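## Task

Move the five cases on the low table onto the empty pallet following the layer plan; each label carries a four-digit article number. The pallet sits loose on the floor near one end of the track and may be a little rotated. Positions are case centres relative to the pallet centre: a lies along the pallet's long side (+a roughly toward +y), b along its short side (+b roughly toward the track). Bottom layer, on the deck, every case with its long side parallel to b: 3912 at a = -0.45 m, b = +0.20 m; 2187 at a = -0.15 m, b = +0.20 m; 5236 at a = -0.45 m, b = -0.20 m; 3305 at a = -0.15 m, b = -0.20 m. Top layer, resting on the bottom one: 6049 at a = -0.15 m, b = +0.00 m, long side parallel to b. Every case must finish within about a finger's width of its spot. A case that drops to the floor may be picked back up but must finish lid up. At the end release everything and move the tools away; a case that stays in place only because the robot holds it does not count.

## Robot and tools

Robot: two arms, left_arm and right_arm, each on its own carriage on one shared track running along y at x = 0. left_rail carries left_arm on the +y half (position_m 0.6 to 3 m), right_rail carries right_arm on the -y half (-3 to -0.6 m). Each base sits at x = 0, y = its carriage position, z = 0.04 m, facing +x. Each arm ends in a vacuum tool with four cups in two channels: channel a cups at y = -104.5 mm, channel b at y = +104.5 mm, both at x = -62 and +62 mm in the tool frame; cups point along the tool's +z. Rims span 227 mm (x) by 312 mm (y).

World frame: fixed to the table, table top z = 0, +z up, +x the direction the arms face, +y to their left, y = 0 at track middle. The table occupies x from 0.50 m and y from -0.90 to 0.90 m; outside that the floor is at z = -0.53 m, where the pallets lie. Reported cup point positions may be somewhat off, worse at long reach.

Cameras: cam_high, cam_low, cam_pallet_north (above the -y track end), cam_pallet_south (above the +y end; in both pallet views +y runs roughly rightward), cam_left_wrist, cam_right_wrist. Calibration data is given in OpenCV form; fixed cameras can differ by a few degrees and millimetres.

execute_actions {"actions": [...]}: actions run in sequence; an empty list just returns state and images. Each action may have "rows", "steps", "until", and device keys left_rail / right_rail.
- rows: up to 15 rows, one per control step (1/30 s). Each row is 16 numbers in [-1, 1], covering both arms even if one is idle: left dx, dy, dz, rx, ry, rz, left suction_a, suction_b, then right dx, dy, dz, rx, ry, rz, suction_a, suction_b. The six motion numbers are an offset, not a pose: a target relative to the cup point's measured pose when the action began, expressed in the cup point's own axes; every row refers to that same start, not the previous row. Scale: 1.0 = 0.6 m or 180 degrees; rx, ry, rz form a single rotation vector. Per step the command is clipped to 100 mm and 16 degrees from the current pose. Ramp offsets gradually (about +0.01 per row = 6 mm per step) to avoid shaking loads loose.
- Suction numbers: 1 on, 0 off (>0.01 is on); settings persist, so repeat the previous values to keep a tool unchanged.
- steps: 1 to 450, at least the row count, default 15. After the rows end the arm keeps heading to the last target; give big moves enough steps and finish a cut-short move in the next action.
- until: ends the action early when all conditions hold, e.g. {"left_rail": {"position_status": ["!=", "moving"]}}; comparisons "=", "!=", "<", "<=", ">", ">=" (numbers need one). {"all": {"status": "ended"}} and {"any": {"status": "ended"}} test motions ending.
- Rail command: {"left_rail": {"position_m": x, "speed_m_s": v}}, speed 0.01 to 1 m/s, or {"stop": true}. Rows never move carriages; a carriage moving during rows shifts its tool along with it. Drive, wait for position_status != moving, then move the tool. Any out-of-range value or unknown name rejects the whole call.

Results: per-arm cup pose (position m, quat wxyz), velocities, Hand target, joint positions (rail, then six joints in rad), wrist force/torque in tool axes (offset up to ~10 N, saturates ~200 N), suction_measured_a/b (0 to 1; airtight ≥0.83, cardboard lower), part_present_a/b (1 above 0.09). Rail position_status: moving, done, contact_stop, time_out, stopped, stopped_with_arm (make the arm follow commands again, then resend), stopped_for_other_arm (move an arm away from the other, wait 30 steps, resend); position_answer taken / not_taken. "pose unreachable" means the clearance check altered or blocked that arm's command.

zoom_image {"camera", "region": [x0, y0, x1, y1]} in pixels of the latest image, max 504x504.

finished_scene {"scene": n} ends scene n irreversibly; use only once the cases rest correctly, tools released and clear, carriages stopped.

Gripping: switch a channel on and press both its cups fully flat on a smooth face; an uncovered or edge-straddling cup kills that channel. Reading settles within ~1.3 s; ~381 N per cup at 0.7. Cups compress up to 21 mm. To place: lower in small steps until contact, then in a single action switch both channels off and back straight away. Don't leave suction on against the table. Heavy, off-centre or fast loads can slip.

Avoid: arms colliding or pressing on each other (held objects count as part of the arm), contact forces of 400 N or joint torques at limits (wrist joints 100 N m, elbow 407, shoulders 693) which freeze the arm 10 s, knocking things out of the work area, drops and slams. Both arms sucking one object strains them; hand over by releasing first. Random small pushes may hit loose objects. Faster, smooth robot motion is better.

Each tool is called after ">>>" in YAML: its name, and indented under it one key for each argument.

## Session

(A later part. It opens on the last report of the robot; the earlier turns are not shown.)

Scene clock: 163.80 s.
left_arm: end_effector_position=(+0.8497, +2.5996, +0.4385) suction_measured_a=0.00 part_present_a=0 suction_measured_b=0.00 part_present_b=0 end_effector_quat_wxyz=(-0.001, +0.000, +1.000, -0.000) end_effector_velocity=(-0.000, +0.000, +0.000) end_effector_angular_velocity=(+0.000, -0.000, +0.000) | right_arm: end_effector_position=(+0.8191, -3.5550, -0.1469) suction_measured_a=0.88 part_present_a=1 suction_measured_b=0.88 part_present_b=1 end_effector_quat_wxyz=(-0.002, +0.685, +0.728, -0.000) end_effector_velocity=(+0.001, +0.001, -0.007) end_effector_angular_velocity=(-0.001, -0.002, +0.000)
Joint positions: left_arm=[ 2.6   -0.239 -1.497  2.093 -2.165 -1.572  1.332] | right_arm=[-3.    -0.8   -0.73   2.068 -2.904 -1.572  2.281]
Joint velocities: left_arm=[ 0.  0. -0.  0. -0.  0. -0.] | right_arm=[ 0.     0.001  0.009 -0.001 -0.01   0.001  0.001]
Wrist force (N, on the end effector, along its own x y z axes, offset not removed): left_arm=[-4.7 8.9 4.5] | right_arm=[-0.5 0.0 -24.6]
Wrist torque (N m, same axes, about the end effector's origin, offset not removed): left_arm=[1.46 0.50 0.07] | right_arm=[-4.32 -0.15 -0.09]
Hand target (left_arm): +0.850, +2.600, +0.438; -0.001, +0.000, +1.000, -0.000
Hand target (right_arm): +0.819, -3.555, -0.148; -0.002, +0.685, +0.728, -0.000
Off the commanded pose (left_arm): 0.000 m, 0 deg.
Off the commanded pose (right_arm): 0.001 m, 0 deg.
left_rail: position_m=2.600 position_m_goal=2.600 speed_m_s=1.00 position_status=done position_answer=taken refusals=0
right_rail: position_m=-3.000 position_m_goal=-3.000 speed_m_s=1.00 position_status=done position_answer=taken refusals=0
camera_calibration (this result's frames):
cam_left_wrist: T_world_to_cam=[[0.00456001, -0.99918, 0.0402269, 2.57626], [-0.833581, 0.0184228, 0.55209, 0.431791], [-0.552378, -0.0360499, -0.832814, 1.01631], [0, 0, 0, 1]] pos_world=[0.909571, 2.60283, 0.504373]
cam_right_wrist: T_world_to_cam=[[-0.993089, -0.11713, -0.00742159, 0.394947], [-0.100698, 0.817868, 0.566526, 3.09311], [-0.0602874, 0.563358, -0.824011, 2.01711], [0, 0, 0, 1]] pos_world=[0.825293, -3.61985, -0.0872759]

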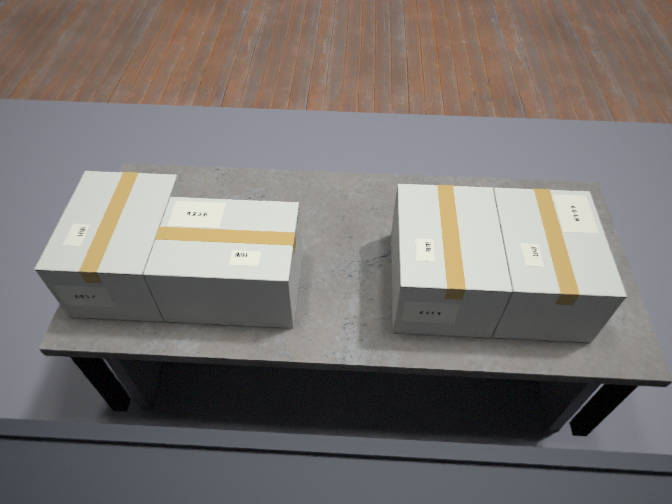

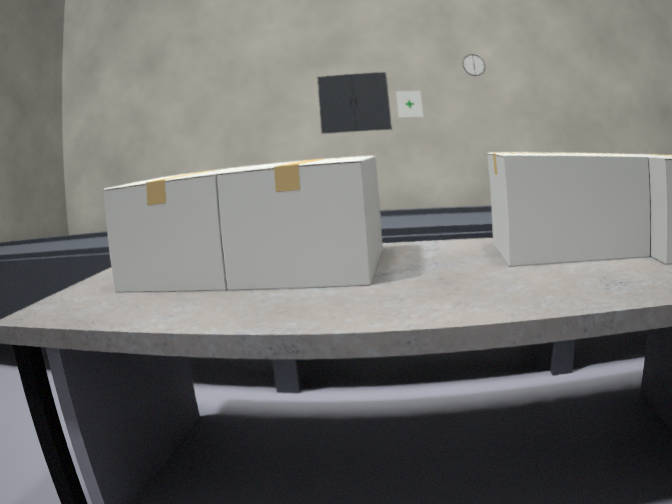

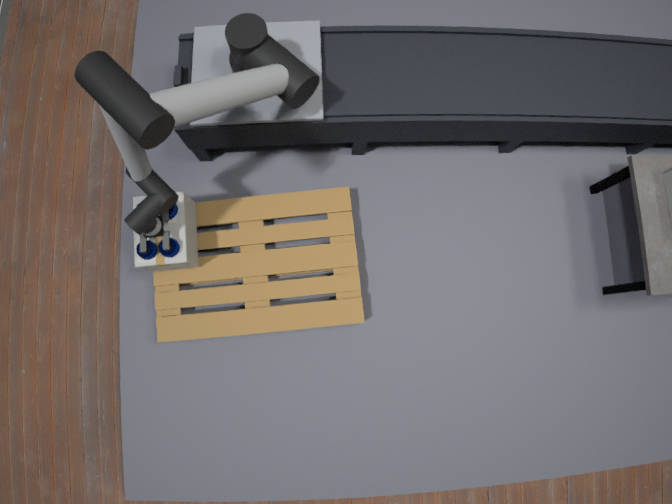

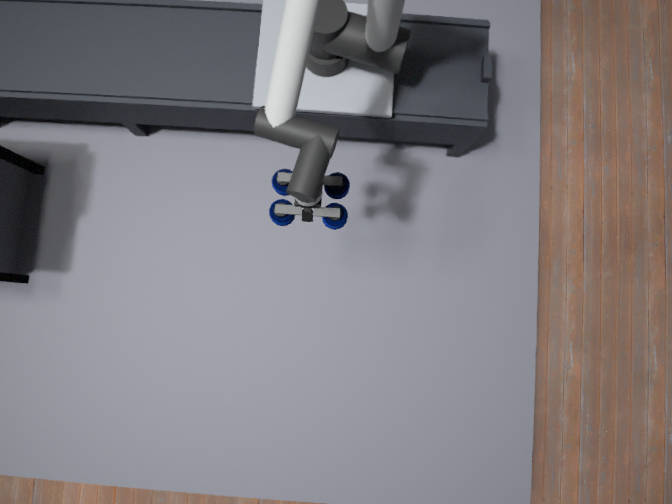

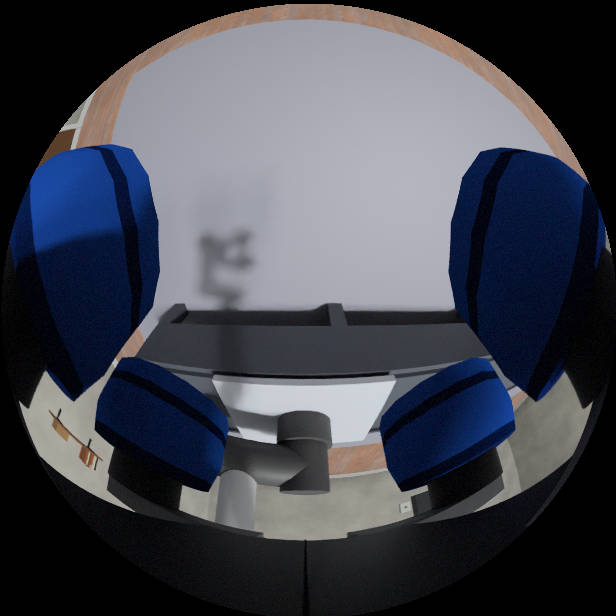

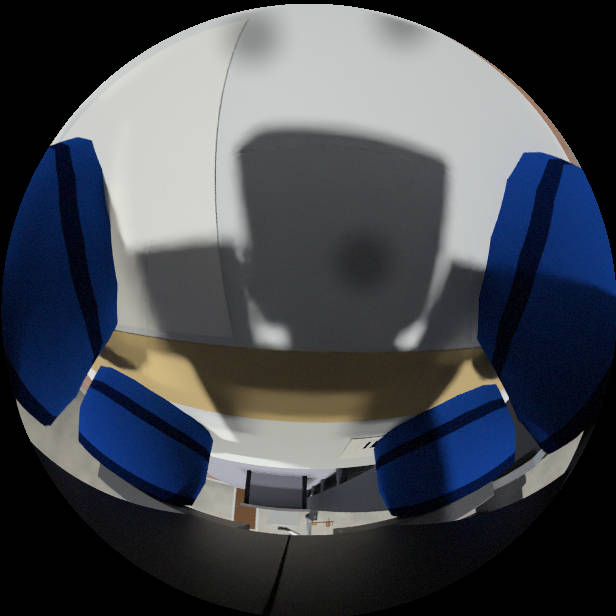

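>>> execute_actions:
  actions:
    - {"rows":[[0,0,0,0,0,0,0,0,0.002,0.004,0.003,0,0,0,1,1],[0,0,0,0,0,0,0,0,0.005,0.008,0.007,0,0,0,1,1],[0,0,0,0,0,0,0,0,0.005,0.01,0.012,0,0,0,1,1],[0,0,0,0,0,0,0,0,0.005,0.01,0.017,0,0,0,1,1],[0,0,0,0,0,0,0,0,0.005,0.01,0.022,0,0,0,1,1],[0,0,0,0,0,0,0,0,0.005,0.01,0.026,0,0,0,1,1],[0,0,0,0,0,0,0,0,0.005,0.01,0.03,0,0,0,1,1]],"steps":16}

>>> zoom_image:
  camera: "cam_pallet_north"
  region: [110, 170, 270, 290]

Scene clock: 177.83 s.
left_arm: end_effector_position=(+0.8497, +2.5996, +0.4385) suction_measured_a=0.00 part_present_a=0 suction_measured_b=0.00 part_present_b=0 end_effector_quat_wxyz=(-0.001, +0.000, +1.000, -0.000) end_effector_velocity=(-0.000, +0.000, +0.000) end_effector_angular_velocity=(-0.000, -0.000, -0.000) | right_arm: end_effector_position=(+0.8248, -3.5516, -0.1646) suction_measured_a=0.88 part_present_a=1 suction_measured_b=0.88 part_present_b=1 end_effector_quat_wxyz=(-0.002, +0.685, +0.728, -0.000) end_effector_velocity=(+0.001, +0.000, -0.003) end_effector_angular_velocity=(-0.000, -0.000, -0.000)
Joint positions: left_arm=[ 2.6   -0.239 -1.497  2.093 -2.165 -1.572  1.332] | right_arm=[-3.    -0.793 -0.706  2.059 -2.919 -1.571  2.288]
Joint velocities: left_arm=[ 0.  0. -0.  0. -0. -0.  0.] | right_arm=[ 0.     0.     0.004 -0.001 -0.003  0.     0.   ]
Wrist force (N, on the end effector, along its own x y z axes, offset not removed): left_arm=[-4.6 6.5 0.7] | right_arm=[-2.4 -1.8 -28.3]
Wrist torque (N m, same axes, about the end effector's origin, offset not removed): left_arm=[1.25 0.31 0.18] | right_arm=[-4.45 0.21 -0.18]
Hand target (left_arm): +0.850, +2.600, +0.438; -0.001, +0.000, +1.000, -0.000
Hand target (right_arm): +0.825, -3.552, -0.165; -0.002, +0.685, +0.728, -0.000
Off the commanded pose (left_arm): 0.000 m, 0 deg.
Off the commanded pose (right_arm): 0.000 m, 0 deg.
left_rail: position_m=2.600 position_m_goal=2.600 speed_m_s=1.00 position_status=done position_answer=taken refusals=0
right_rail: position_m=-3.000 position_m_goal=-3.000 speed_m_s=1.00 position_status=done position_answer=taken refusals=0
camera_calibration (this result's frames):
cam_left_wrist: T_world_to_cam=[[0.00455999, -0.99918, 0.040227, 2.57626], [-0.833581, 0.0184229, 0.552089, 0.431791], [-0.552378, -0.03605, -0.832814, 1.01631], [0, 0, 0, 1]] pos_world=[0.909571, 2.60283, 0.504373]
cam_right_wrist: T_world_to_cam=[[-0.993089, -0.117129, -0.00747974, 0.400929], [-0.100726, 0.817837, 0.566566, 3.10087], [-0.060244, 0.563403, -0.823983, 2.0011], [0, 0, 0, 1]] pos_world=[0.831051, -3.61647, -0.104974]

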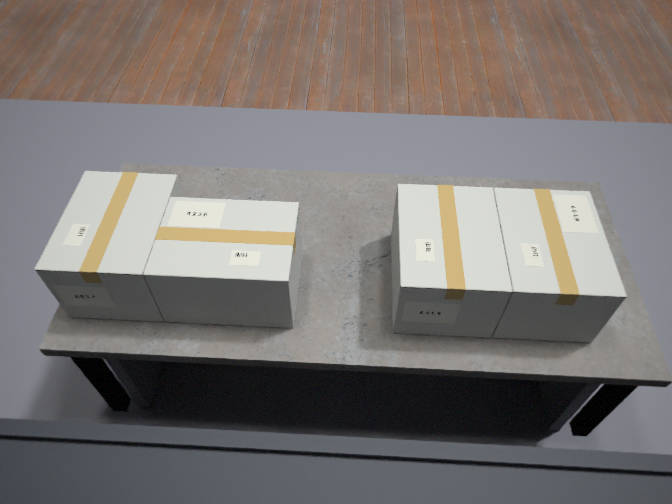

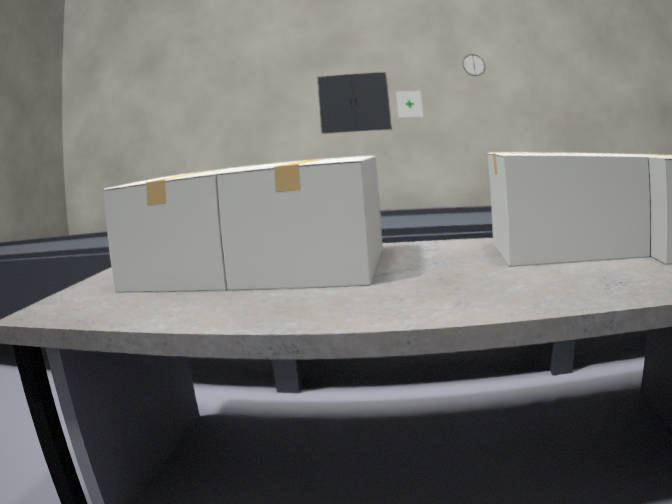

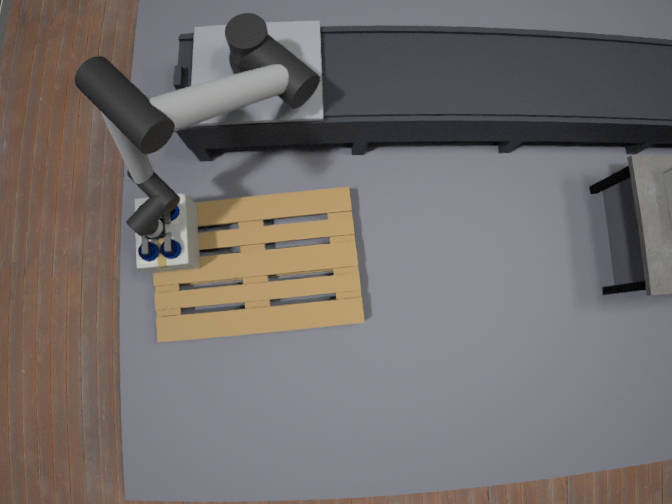

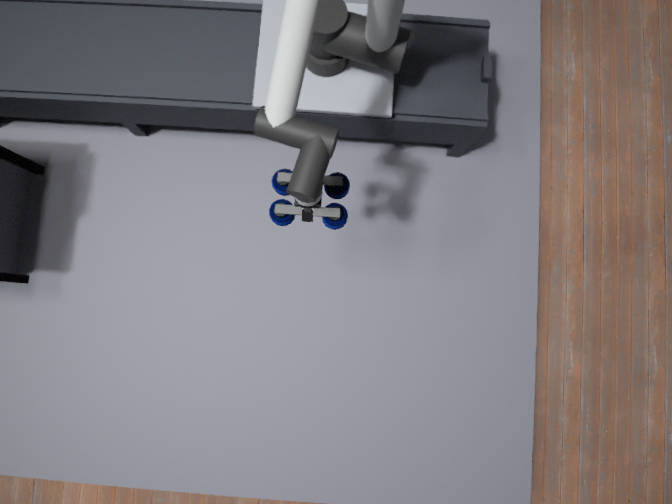

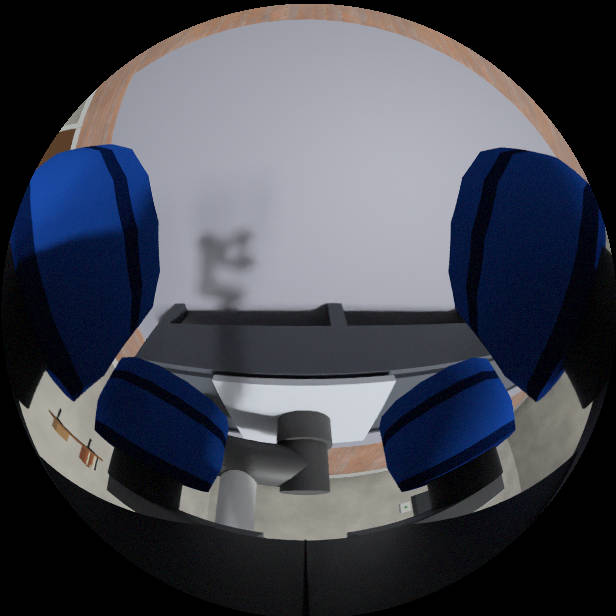

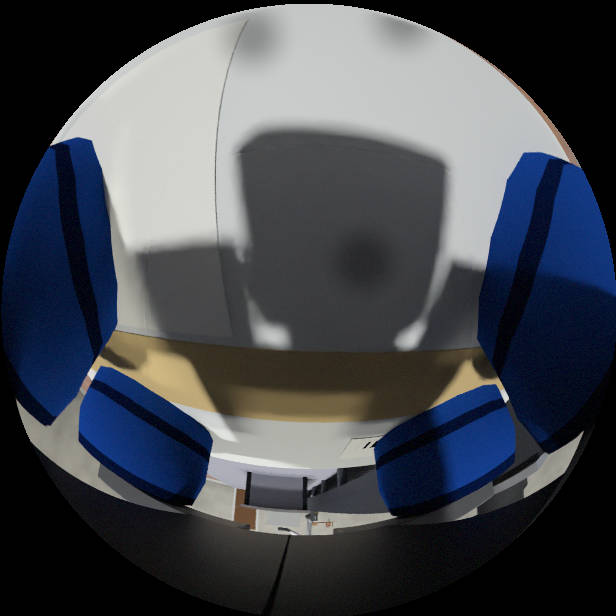

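Region (110, 170, 270, 290) of cam_pallet_north's 672x504 image, scaled by 3.150, with more detail than that image has; it fills the top 378 rows of this view, and the rest is white.

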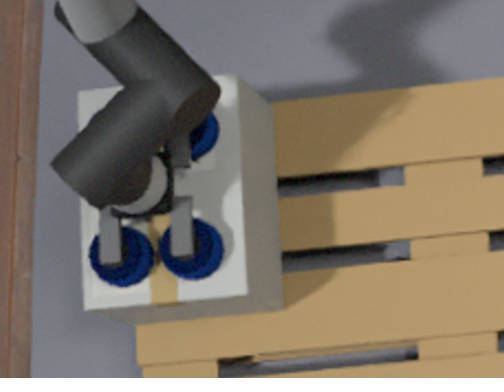

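Position looks good; not yet touching. Lower a bit more.

>>> execute_actions:
  actions:
    - {"rows":[[0,0,0,0,0,0,0,0,0,0,0.003,0,0,0,1,1],[0,0,0,0,0,0,0,0,0,0,0.006,0,0,0,1,1],[0,0,0,0,0,0,0,0,0,0,0.009,0,0,0,1,1],[0,0,0,0,0,0,0,0,0,0,0.012,0,0,0,1,1]],"steps":12}

Scene clock: 192.10 s.
left_arm: end_effector_position=(+0.8497, +2.5996, +0.4385) suction_measured_a=0.00 part_present_a=0 suction_measured_b=0.00 part_present_b=0 end_effector_quat_wxyz=(-0.001, +0.000, +1.000, -0.000) end_effector_velocity=(-0.000, +0.000, +0.000) end_effector_angular_velocity=(-0.000, -0.000, +0.000) | right_arm: end_effector_position=(+0.8256, -3.5524, -0.1675) suction_measured_a=0.88 part_present_a=1 suction_measured_b=0.88 part_present_b=1 end_effector_quat_wxyz=(-0.001, +0.685, +0.728, -0.000) end_effector_velocity=(+0.000, -0.000, +0.000) end_effector_angular_velocity=(-0.000, -0.000, +0.000)
Joint positions: left_arm=[ 2.6   -0.239 -1.497  2.093 -2.165 -1.572  1.332] | right_arm=[-3.    -0.793 -0.702  2.057 -2.925 -1.572  2.288]
Joint velocities: left_arm=[ 0.  0. -0.  0. -0.  0. -0.] | right_arm=[ 0. -0. -0.  0. -0.  0. -0.]
Wrist force (N, on the end effector, along its own x y z axes, offset not removed): left_arm=[1.4 2.2 4.6] | right_arm=[11.3 -6.6 -47.9]
Wrist torque (N m, same axes, about the end effector's origin, offset not removed): left_arm=[0.41 -0.70 0.20] | right_arm=[2.04 1.57 0.70]
Hand target (left_arm): +0.850, +2.600, +0.438; -0.001, +0.000, +1.000, -0.000
Hand target (right_arm): +0.826, -3.552, -0.168; -0.001, +0.685, +0.728, -0.000
Off the commanded pose (left_arm): 0.000 m, 0 deg.
Off the commanded pose (right_arm): 0.004 m, 0 deg.
FORCE FAULT: contact force on the right arm reached its limit, and that arm stopped for 10 seconds. The contact can be on any part of that arm, not only on its tool. That arm's remaining commands of this call were not run. That arm holds still and accepts commands again. Move the arm away from the contact; if what it grips holds it there, let go first. Pushing or pulling that hard again can fault the arm again.
left_rail: position_m=2.600 position_m_goal=2.600 speed_m_s=1.00 position_status=done position_answer=taken refusals=0
right_rail: position_m=-3.000 position_m_goal=-3.000 speed_m_s=1.00 position_status=done position_answer=taken refusals=0
camera_calibration (this result's frames):
cam_left_wrist: T_world_to_cam=[[0.00456006, -0.99918, 0.040227, 2.57626], [-0.833581, 0.0184228, 0.552089, 0.431791], [-0.552378, -0.03605, -0.832814, 1.01631], [0, 0, 0, 1]] pos_world=[0.909571, 2.60283, 0.504373]
cam_right_wrist: T_world_to_cam=[[-0.993072, -0.117157, -0.00907624, 0.401204], [-0.101788, 0.819062, 0.564602, 3.10815], [-0.058713, 0.561615, -0.825313, 1.99129], [0, 0, 0, 1]] pos_world=[0.831712, -3.6171, -0.107787]

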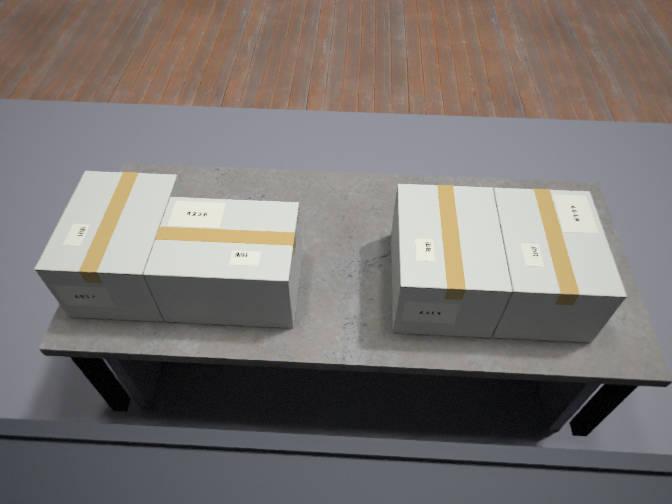

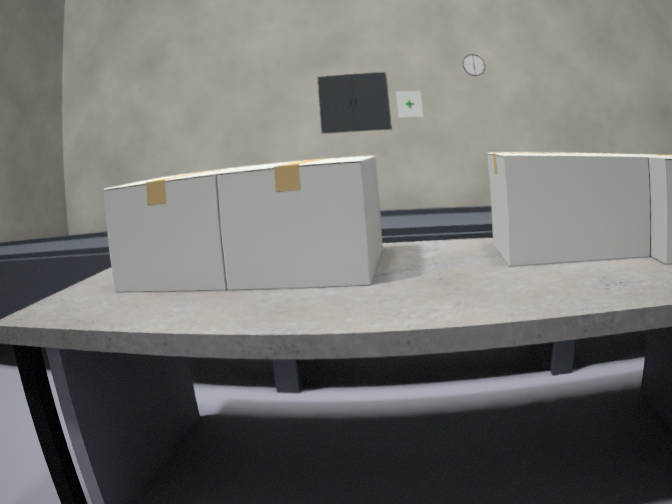

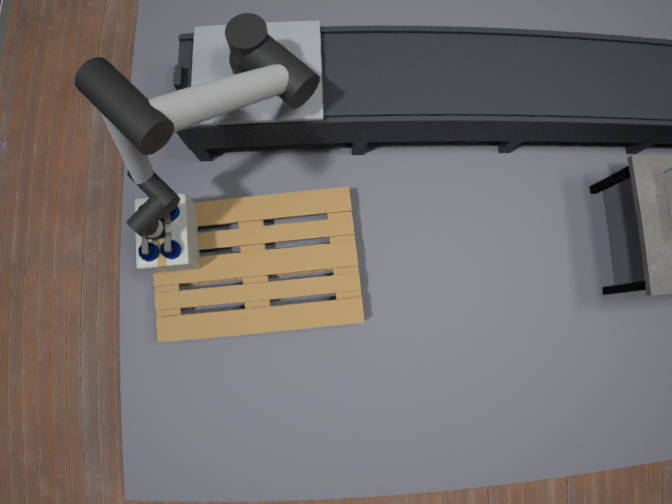

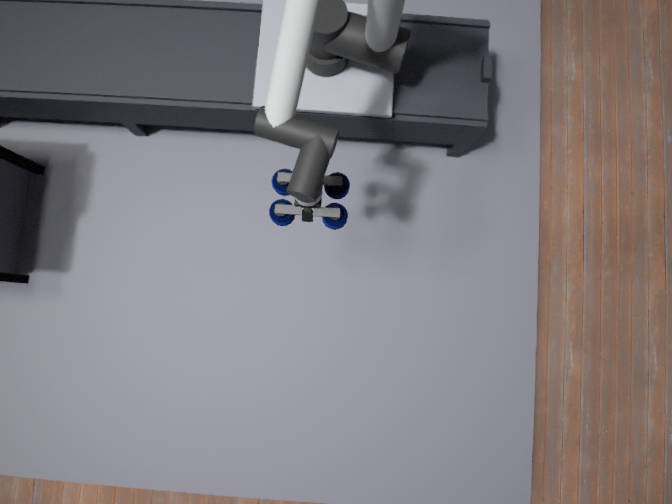

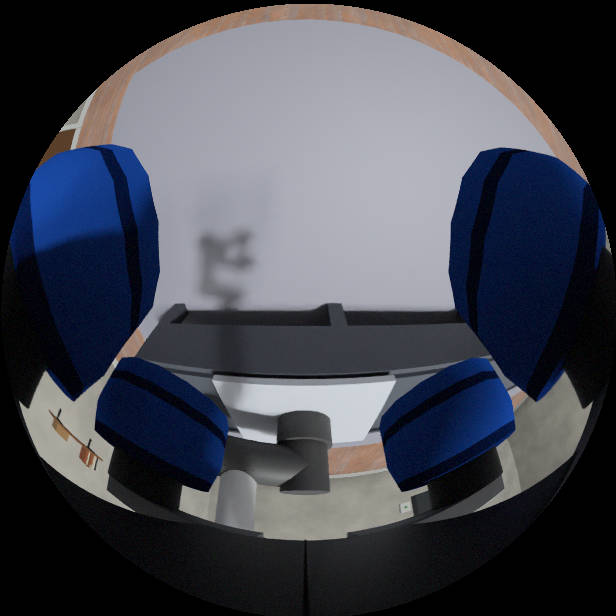

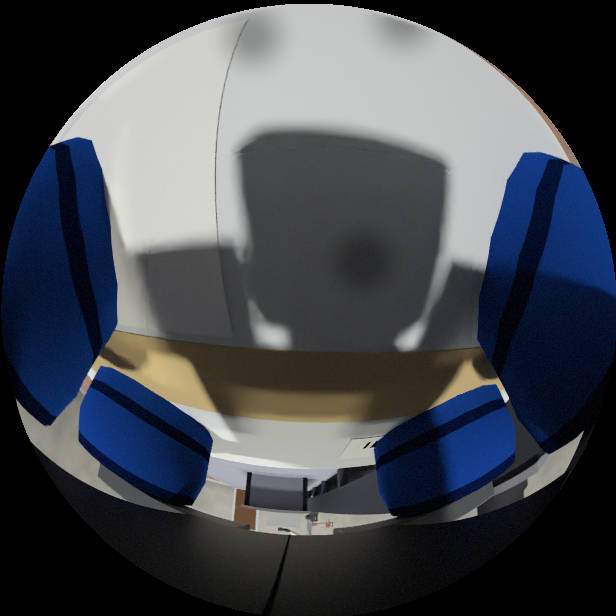

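>>> execute_actions:
  actions:
    - {"rows":[[0,0,0,0,0,0,0,0,0,0,-0.012,0,0,0,0,0],[0,0,0,0,0,0,0,0,0,0,-0.025,0,0,0,0,0],[0,0,0,0,0,0,0,0,0,0,-0.04,0,0,0,0,0],[0,0,0,0,0,0,0,0,0,0,-0.055,0,0,0,0,0],[0,0,0,0,0,0,0,0,0,0,-0.07,0,0,0,0,0]],"steps":12}
    - {"right_rail":{"position_m":-0.6},"rows":[[0,0,0,0,0,0,0,0,0.01,0,-0.03,0,0,-0.01,0,0],[0,0,0,0,0,0,0,0,0.03,0,-0.07,0,0,-0.03,0,0],[0,0,0,0,0,0,0,0,0.07,0,-0.12,0,0,-0.06,0,0],[0,0,0,0,0,0,0,0,0.13,0,-0.18,0,0,-0.1,0,0],[0,0,0,0,0,0,0,0,1,0,-0.95,0,0,-0.4806,0,0]],"steps":42}
    - {"rows":[[0,0,0,0,0,0,0,0,0.048,1,0,0,0,0,0,0]],"steps":30}
    - {"rows":[[0,0,0,0,0,0,0,0,0,0.53,0,0,0,0,0,0]],"steps":28}

>>> zoom_image:
  camera: "cam_pallet_north"
  region: [110, 170, 390, 360]

Scene clock: 213.80 s.
left_arm: end_effector_position=(+0.8497, +2.5996, +0.4385) suction_measured_a=0.00 part_present_a=0 suction_measured_b=0.00 part_present_b=0 end_effector_quat_wxyz=(-0.001, +0.000, +1.000, -0.000) end_effector_velocity=(+0.000, +0.000, +0.000) end_effector_angular_velocity=(+0.000, -0.000, -0.000) | right_arm: end_effector_position=(+0.7558, +0.2913, +0.3992) suction_measured_a=0.00 part_present_a=0 suction_measured_b=0.00 part_present_b=0 end_effector_quat_wxyz=(+0.006, -0.002, +1.000, -0.002) end_effector_velocity=(+0.001, +0.004, +0.000) end_effector_angular_velocity=(-0.001, +0.000, -0.000)
Joint positions: left_arm=[ 2.6   -0.239 -1.497  2.093 -2.165 -1.572  1.332] | right_arm=[-0.6    0.697 -1.136  1.671 -2.114 -1.581  2.263]
Joint velocities: left_arm=[ 0. -0. -0. -0. -0.  0.  0.] | right_arm=[ 0.     0.002  0.004 -0.007  0.003 -0.     0.002]
Wrist force (N, on the end effector, along its own x y z axes, offset not removed): left_arm=[-3.0 4.5 2.2] | right_arm=[0.5 2.5 -2.8]
Wrist torque (N m, same axes, about the end effector's origin, offset not removed): left_arm=[0.88 0.12 0.06] | right_arm=[0.60 0.62 -0.31]
Hand target (left_arm): +0.850, +2.600, +0.438; -0.001, +0.000, +1.000, -0.000
Hand target (right_arm): +0.756, +0.291, +0.399; +0.006, -0.002, +1.000, -0.002
Off the commanded pose (left_arm): 0.000 m, 0 deg.
Off the commanded pose (right_arm): 0.001 m, 0 deg.
left_rail: position_m=2.600 position_m_goal=2.600 speed_m_s=1.00 position_status=done position_answer=taken refusals=0
right_rail: position_m=-0.600 position_m_goal=-0.600 speed_m_s=1.00 position_status=done position_answer=taken refusals=0
camera_calibration (this result's frames):
cam_left_wrist: T_world_to_cam=[[0.00456012, -0.99918, 0.0402272, 2.57626], [-0.833581, 0.0184229, 0.552089, 0.431791], [-0.552378, -0.0360502, -0.832814, 1.01631], [0, 0, 0, 1]] pos_world=[0.909571, 2.60283, 0.504373]
cam_right_wrist: T_world_to_cam=[[0.0617198, -0.99807, -0.00683439, 0.245888], [-0.830524, -0.0551541, 0.554246, 0.442367], [-0.553553, -0.0285318, -0.832325, 0.844956], [0, 0, 0, 1]] pos_world=[0.819948, 0.29392, 0.459779]

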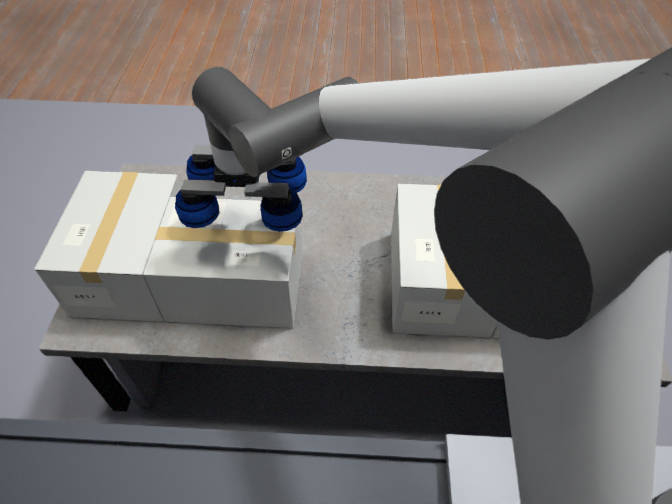

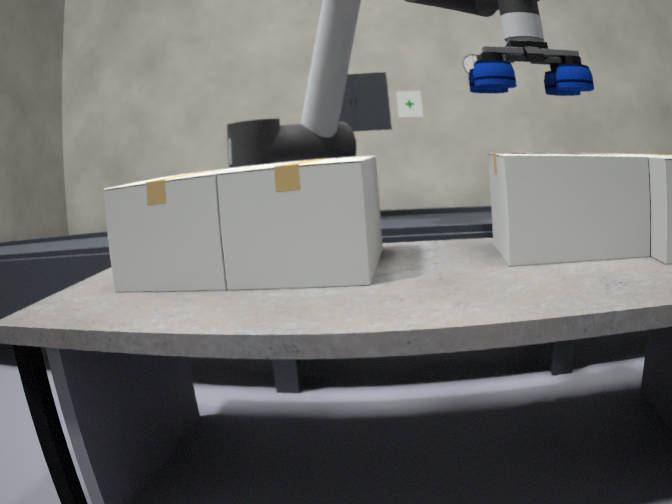

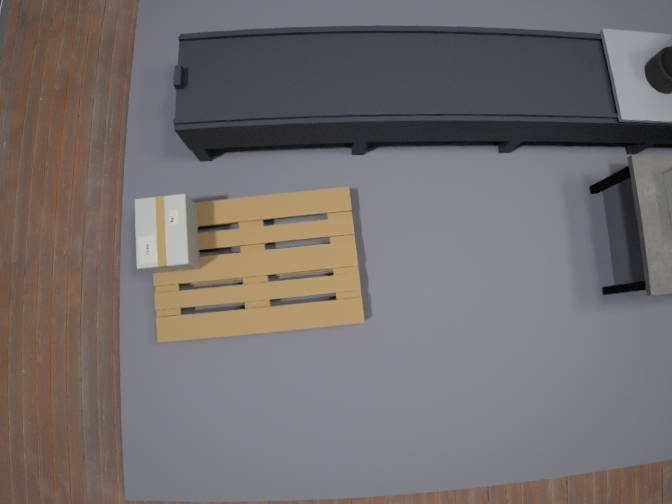

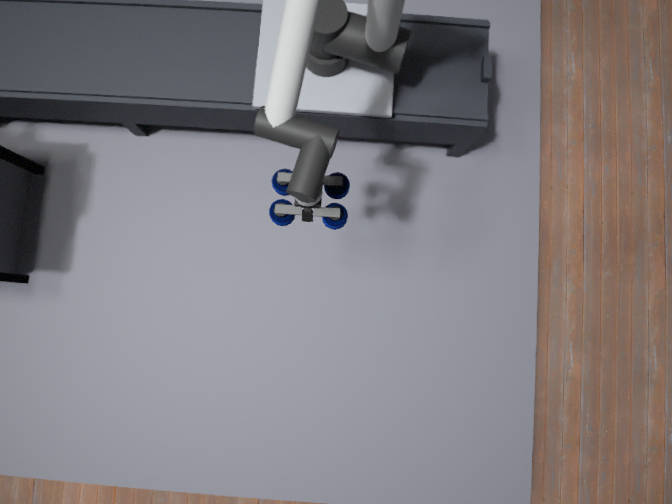

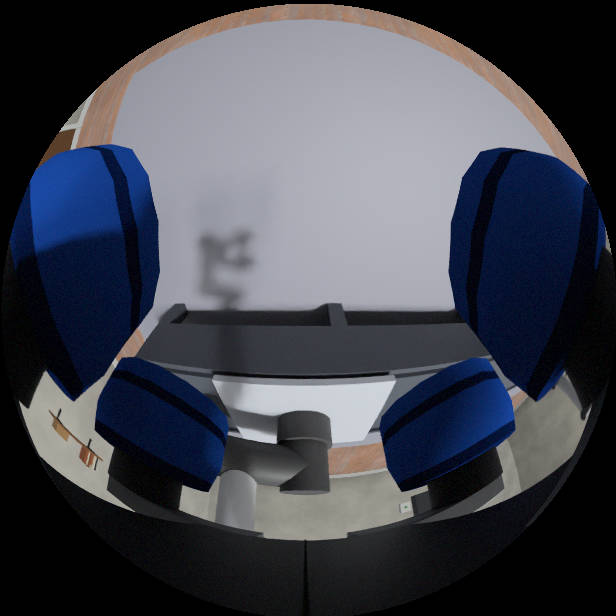

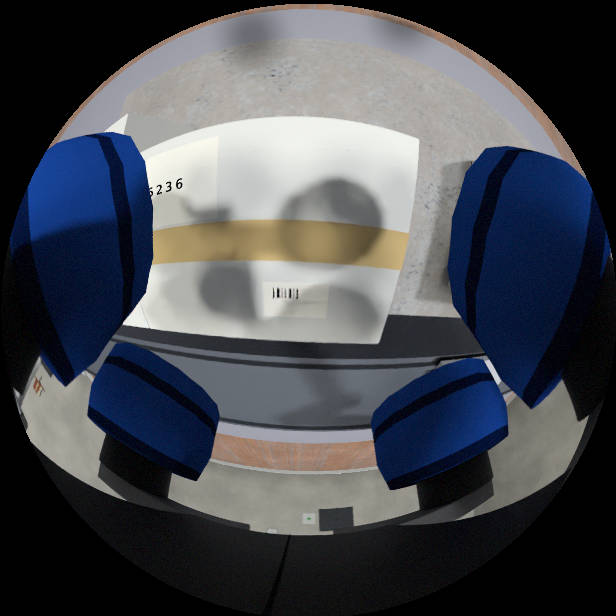

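Region (110, 170, 390, 360) of cam_pallet_north's 672x504 image, scaled by 1.800, with more detail than that image has; it fills the top 342 rows of this view, and the rest is white.

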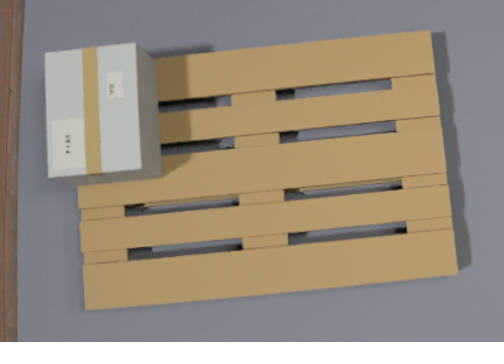

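>>> execute_actions:
  actions:
    - {"rows":[[0,0,0,0,0,0,0,0,0,0.02,0.02,0,0.001,0,0,0],[0,0,0,0,0,0,0,0,0,0.05,0.05,0,0.002,0,0,0],[0,0,0,0,0,0,0,0,-0.003,0.08,0.09,0,0.003,0,0,0],[0,0,0,0,0,0,0,0,-0.005,0.11,0.14,0,0.0038,0,0,0],[0,0,0,0,0,0,0,0,-0.005,0.133,0.19,0,0.0038,0,0,0],[0,0,0,0,0,0,0,0,-0.005,0.133,0.235,0,0.0038,0,0,0]],"steps":20}
    - {"rows":[[0,0,0,0,0,0,0,0,0,0,0.007,0,0,0,1,1],[0,0,0,0,0,0,0,0,0,0,0.014,0,0,0,1,1],[0,0,0,0,0,0,0,0,0,0,0.021,0,0,0,1,1],[0,0,0,0,0,0,0,0,0,0,0.028,0,0,0,1,1],[0,0,0,0,0,0,0,0,0,0,0.035,0,0,0,1,1],[0,0,0,0,0,0,0,0,0,0,0.042,0,0,0,1,1],[0,0,0,0,0,0,0,0,0,0,0.05,0,0,0,1,1]],"steps":30}

Scene clock: 239.53 s.
left_arm: end_effector_position=(+0.8497, +2.5996, +0.4385) suction_measured_a=0.00 part_present_a=0 suction_measured_b=0.00 part_present_b=0 end_effector_quat_wxyz=(-0.001, +0.000, +1.000, -0.000) end_effector_velocity=(+0.000, -0.000, -0.000) end_effector_angular_velocity=(+0.000, +0.000, -0.000) | right_arm: end_effector_position=(+0.7601, +0.3705, +0.2290) suction_measured_a=0.86 part_present_a=1 suction_measured_b=0.86 part_present_b=1 end_effector_quat_wxyz=(+0.000, -0.002, +1.000, -0.001) end_effector_velocity=(+0.000, -0.000, -0.000) end_effector_angular_velocity=(-0.000, +0.000, -0.000)
Joint positions: left_arm=[ 2.6   -0.239 -1.497  2.093 -2.165 -1.572  1.332] | right_arm=[-0.6    0.743 -0.958  1.649 -2.259 -1.573  2.309]
Joint velocities: left_arm=[ 0. -0.  0. -0.  0.  0. -0.] | right_arm=[ 0. -0.  0.  0. -0. -0. -0.]
Wrist force (N, on the end effector, along its own x y z axes, offset not removed): left_arm=[3.7 3.8 -0.3] | right_arm=[-4.2 -2.8 -32.2]
Wrist torque (N m, same axes, about the end effector's origin, offset not removed): left_arm=[0.64 -1.01 0.14] | right_arm=[-3.16 0.16 -0.04]
Hand target (left_arm): +0.850, +2.600, +0.438; -0.001, +0.000, +1.000, -0.000
Hand target (right_arm): +0.760, +0.370, +0.229; +0.000, -0.002, +1.000, -0.002
Off the commanded pose (left_arm): 0.000 m, 0 deg.
Off the commanded pose (right_arm): 0.000 m, 0 deg.
left_rail: position_m=2.600 position_m_goal=2.600 speed_m_s=1.00 position_status=done position_answer=taken refusals=0
right_rail: position_m=-0.600 position_m_goal=-0.600 speed_m_s=1.00 position_status=done position_answer=taken refusals=0
camera_calibration (this result's frames):
cam_left_wrist: T_world_to_cam=[[0.00456001, -0.99918, 0.0402273, 2.57626], [-0.833581, 0.018423, 0.552089, 0.43179], [-0.552378, -0.0360502, -0.832814, 1.01631], [0, 0, 0, 1]] pos_world=[0.909571, 2.60283, 0.504373]
cam_right_wrist: T_world_to_cam=[[0.0616261, -0.998071, -0.00755403, 0.323677], [-0.823953, -0.0551437, 0.563969, 0.537499], [-0.563298, -0.0285311, -0.825761, 0.713861], [0, 0, 0, 1]] pos_world=[0.825043, 0.37306, 0.288791]

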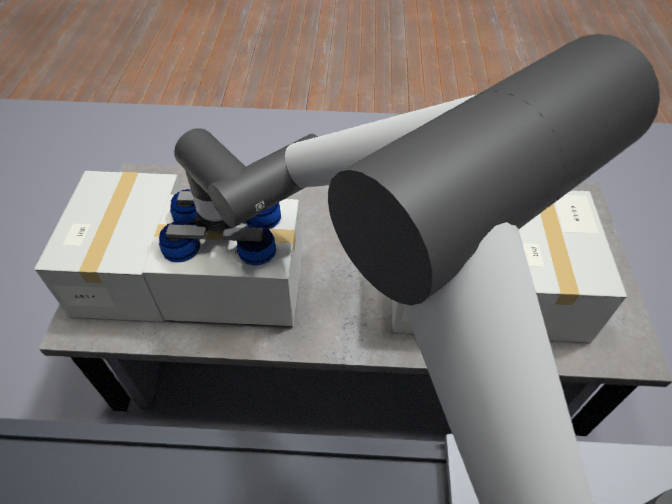

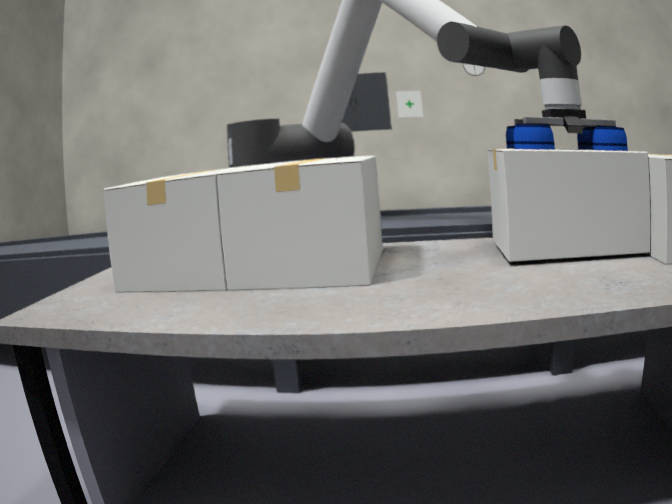

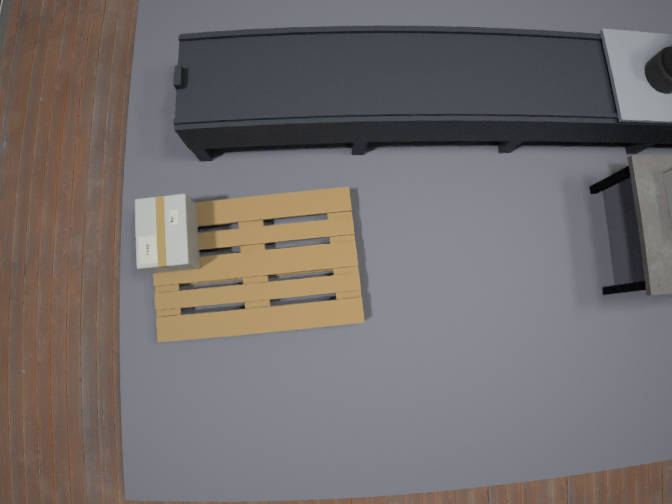

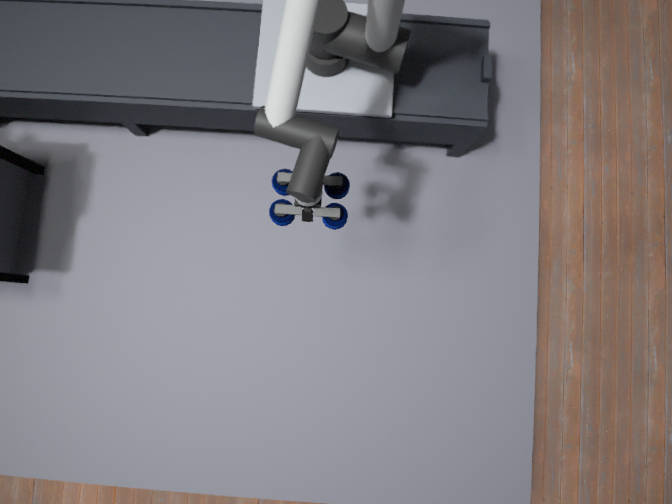

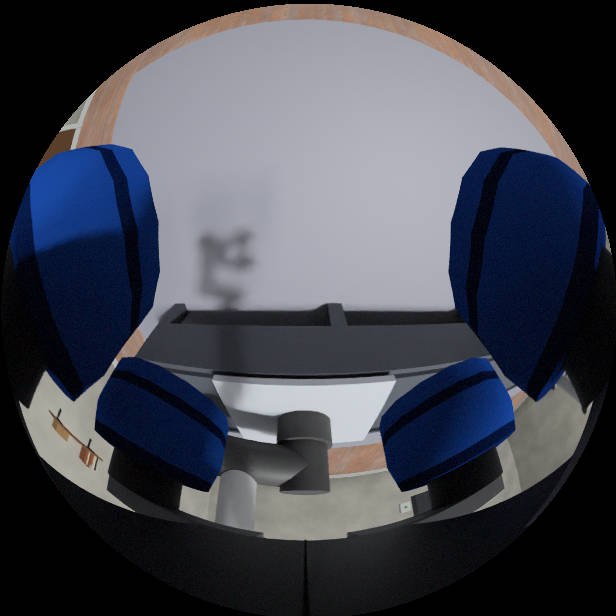

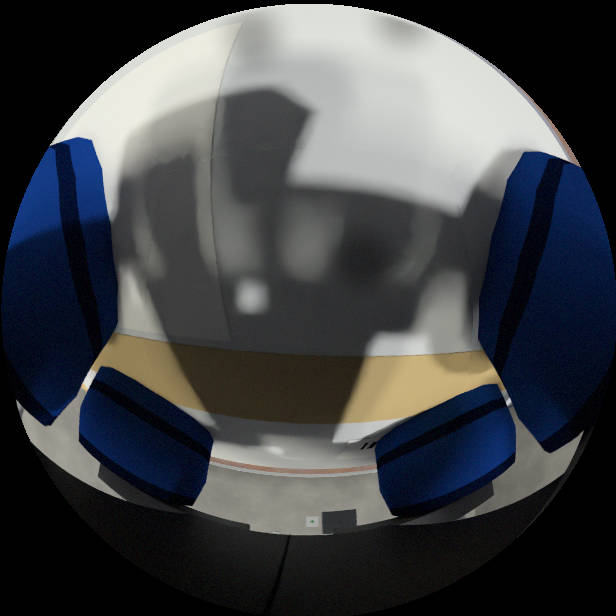

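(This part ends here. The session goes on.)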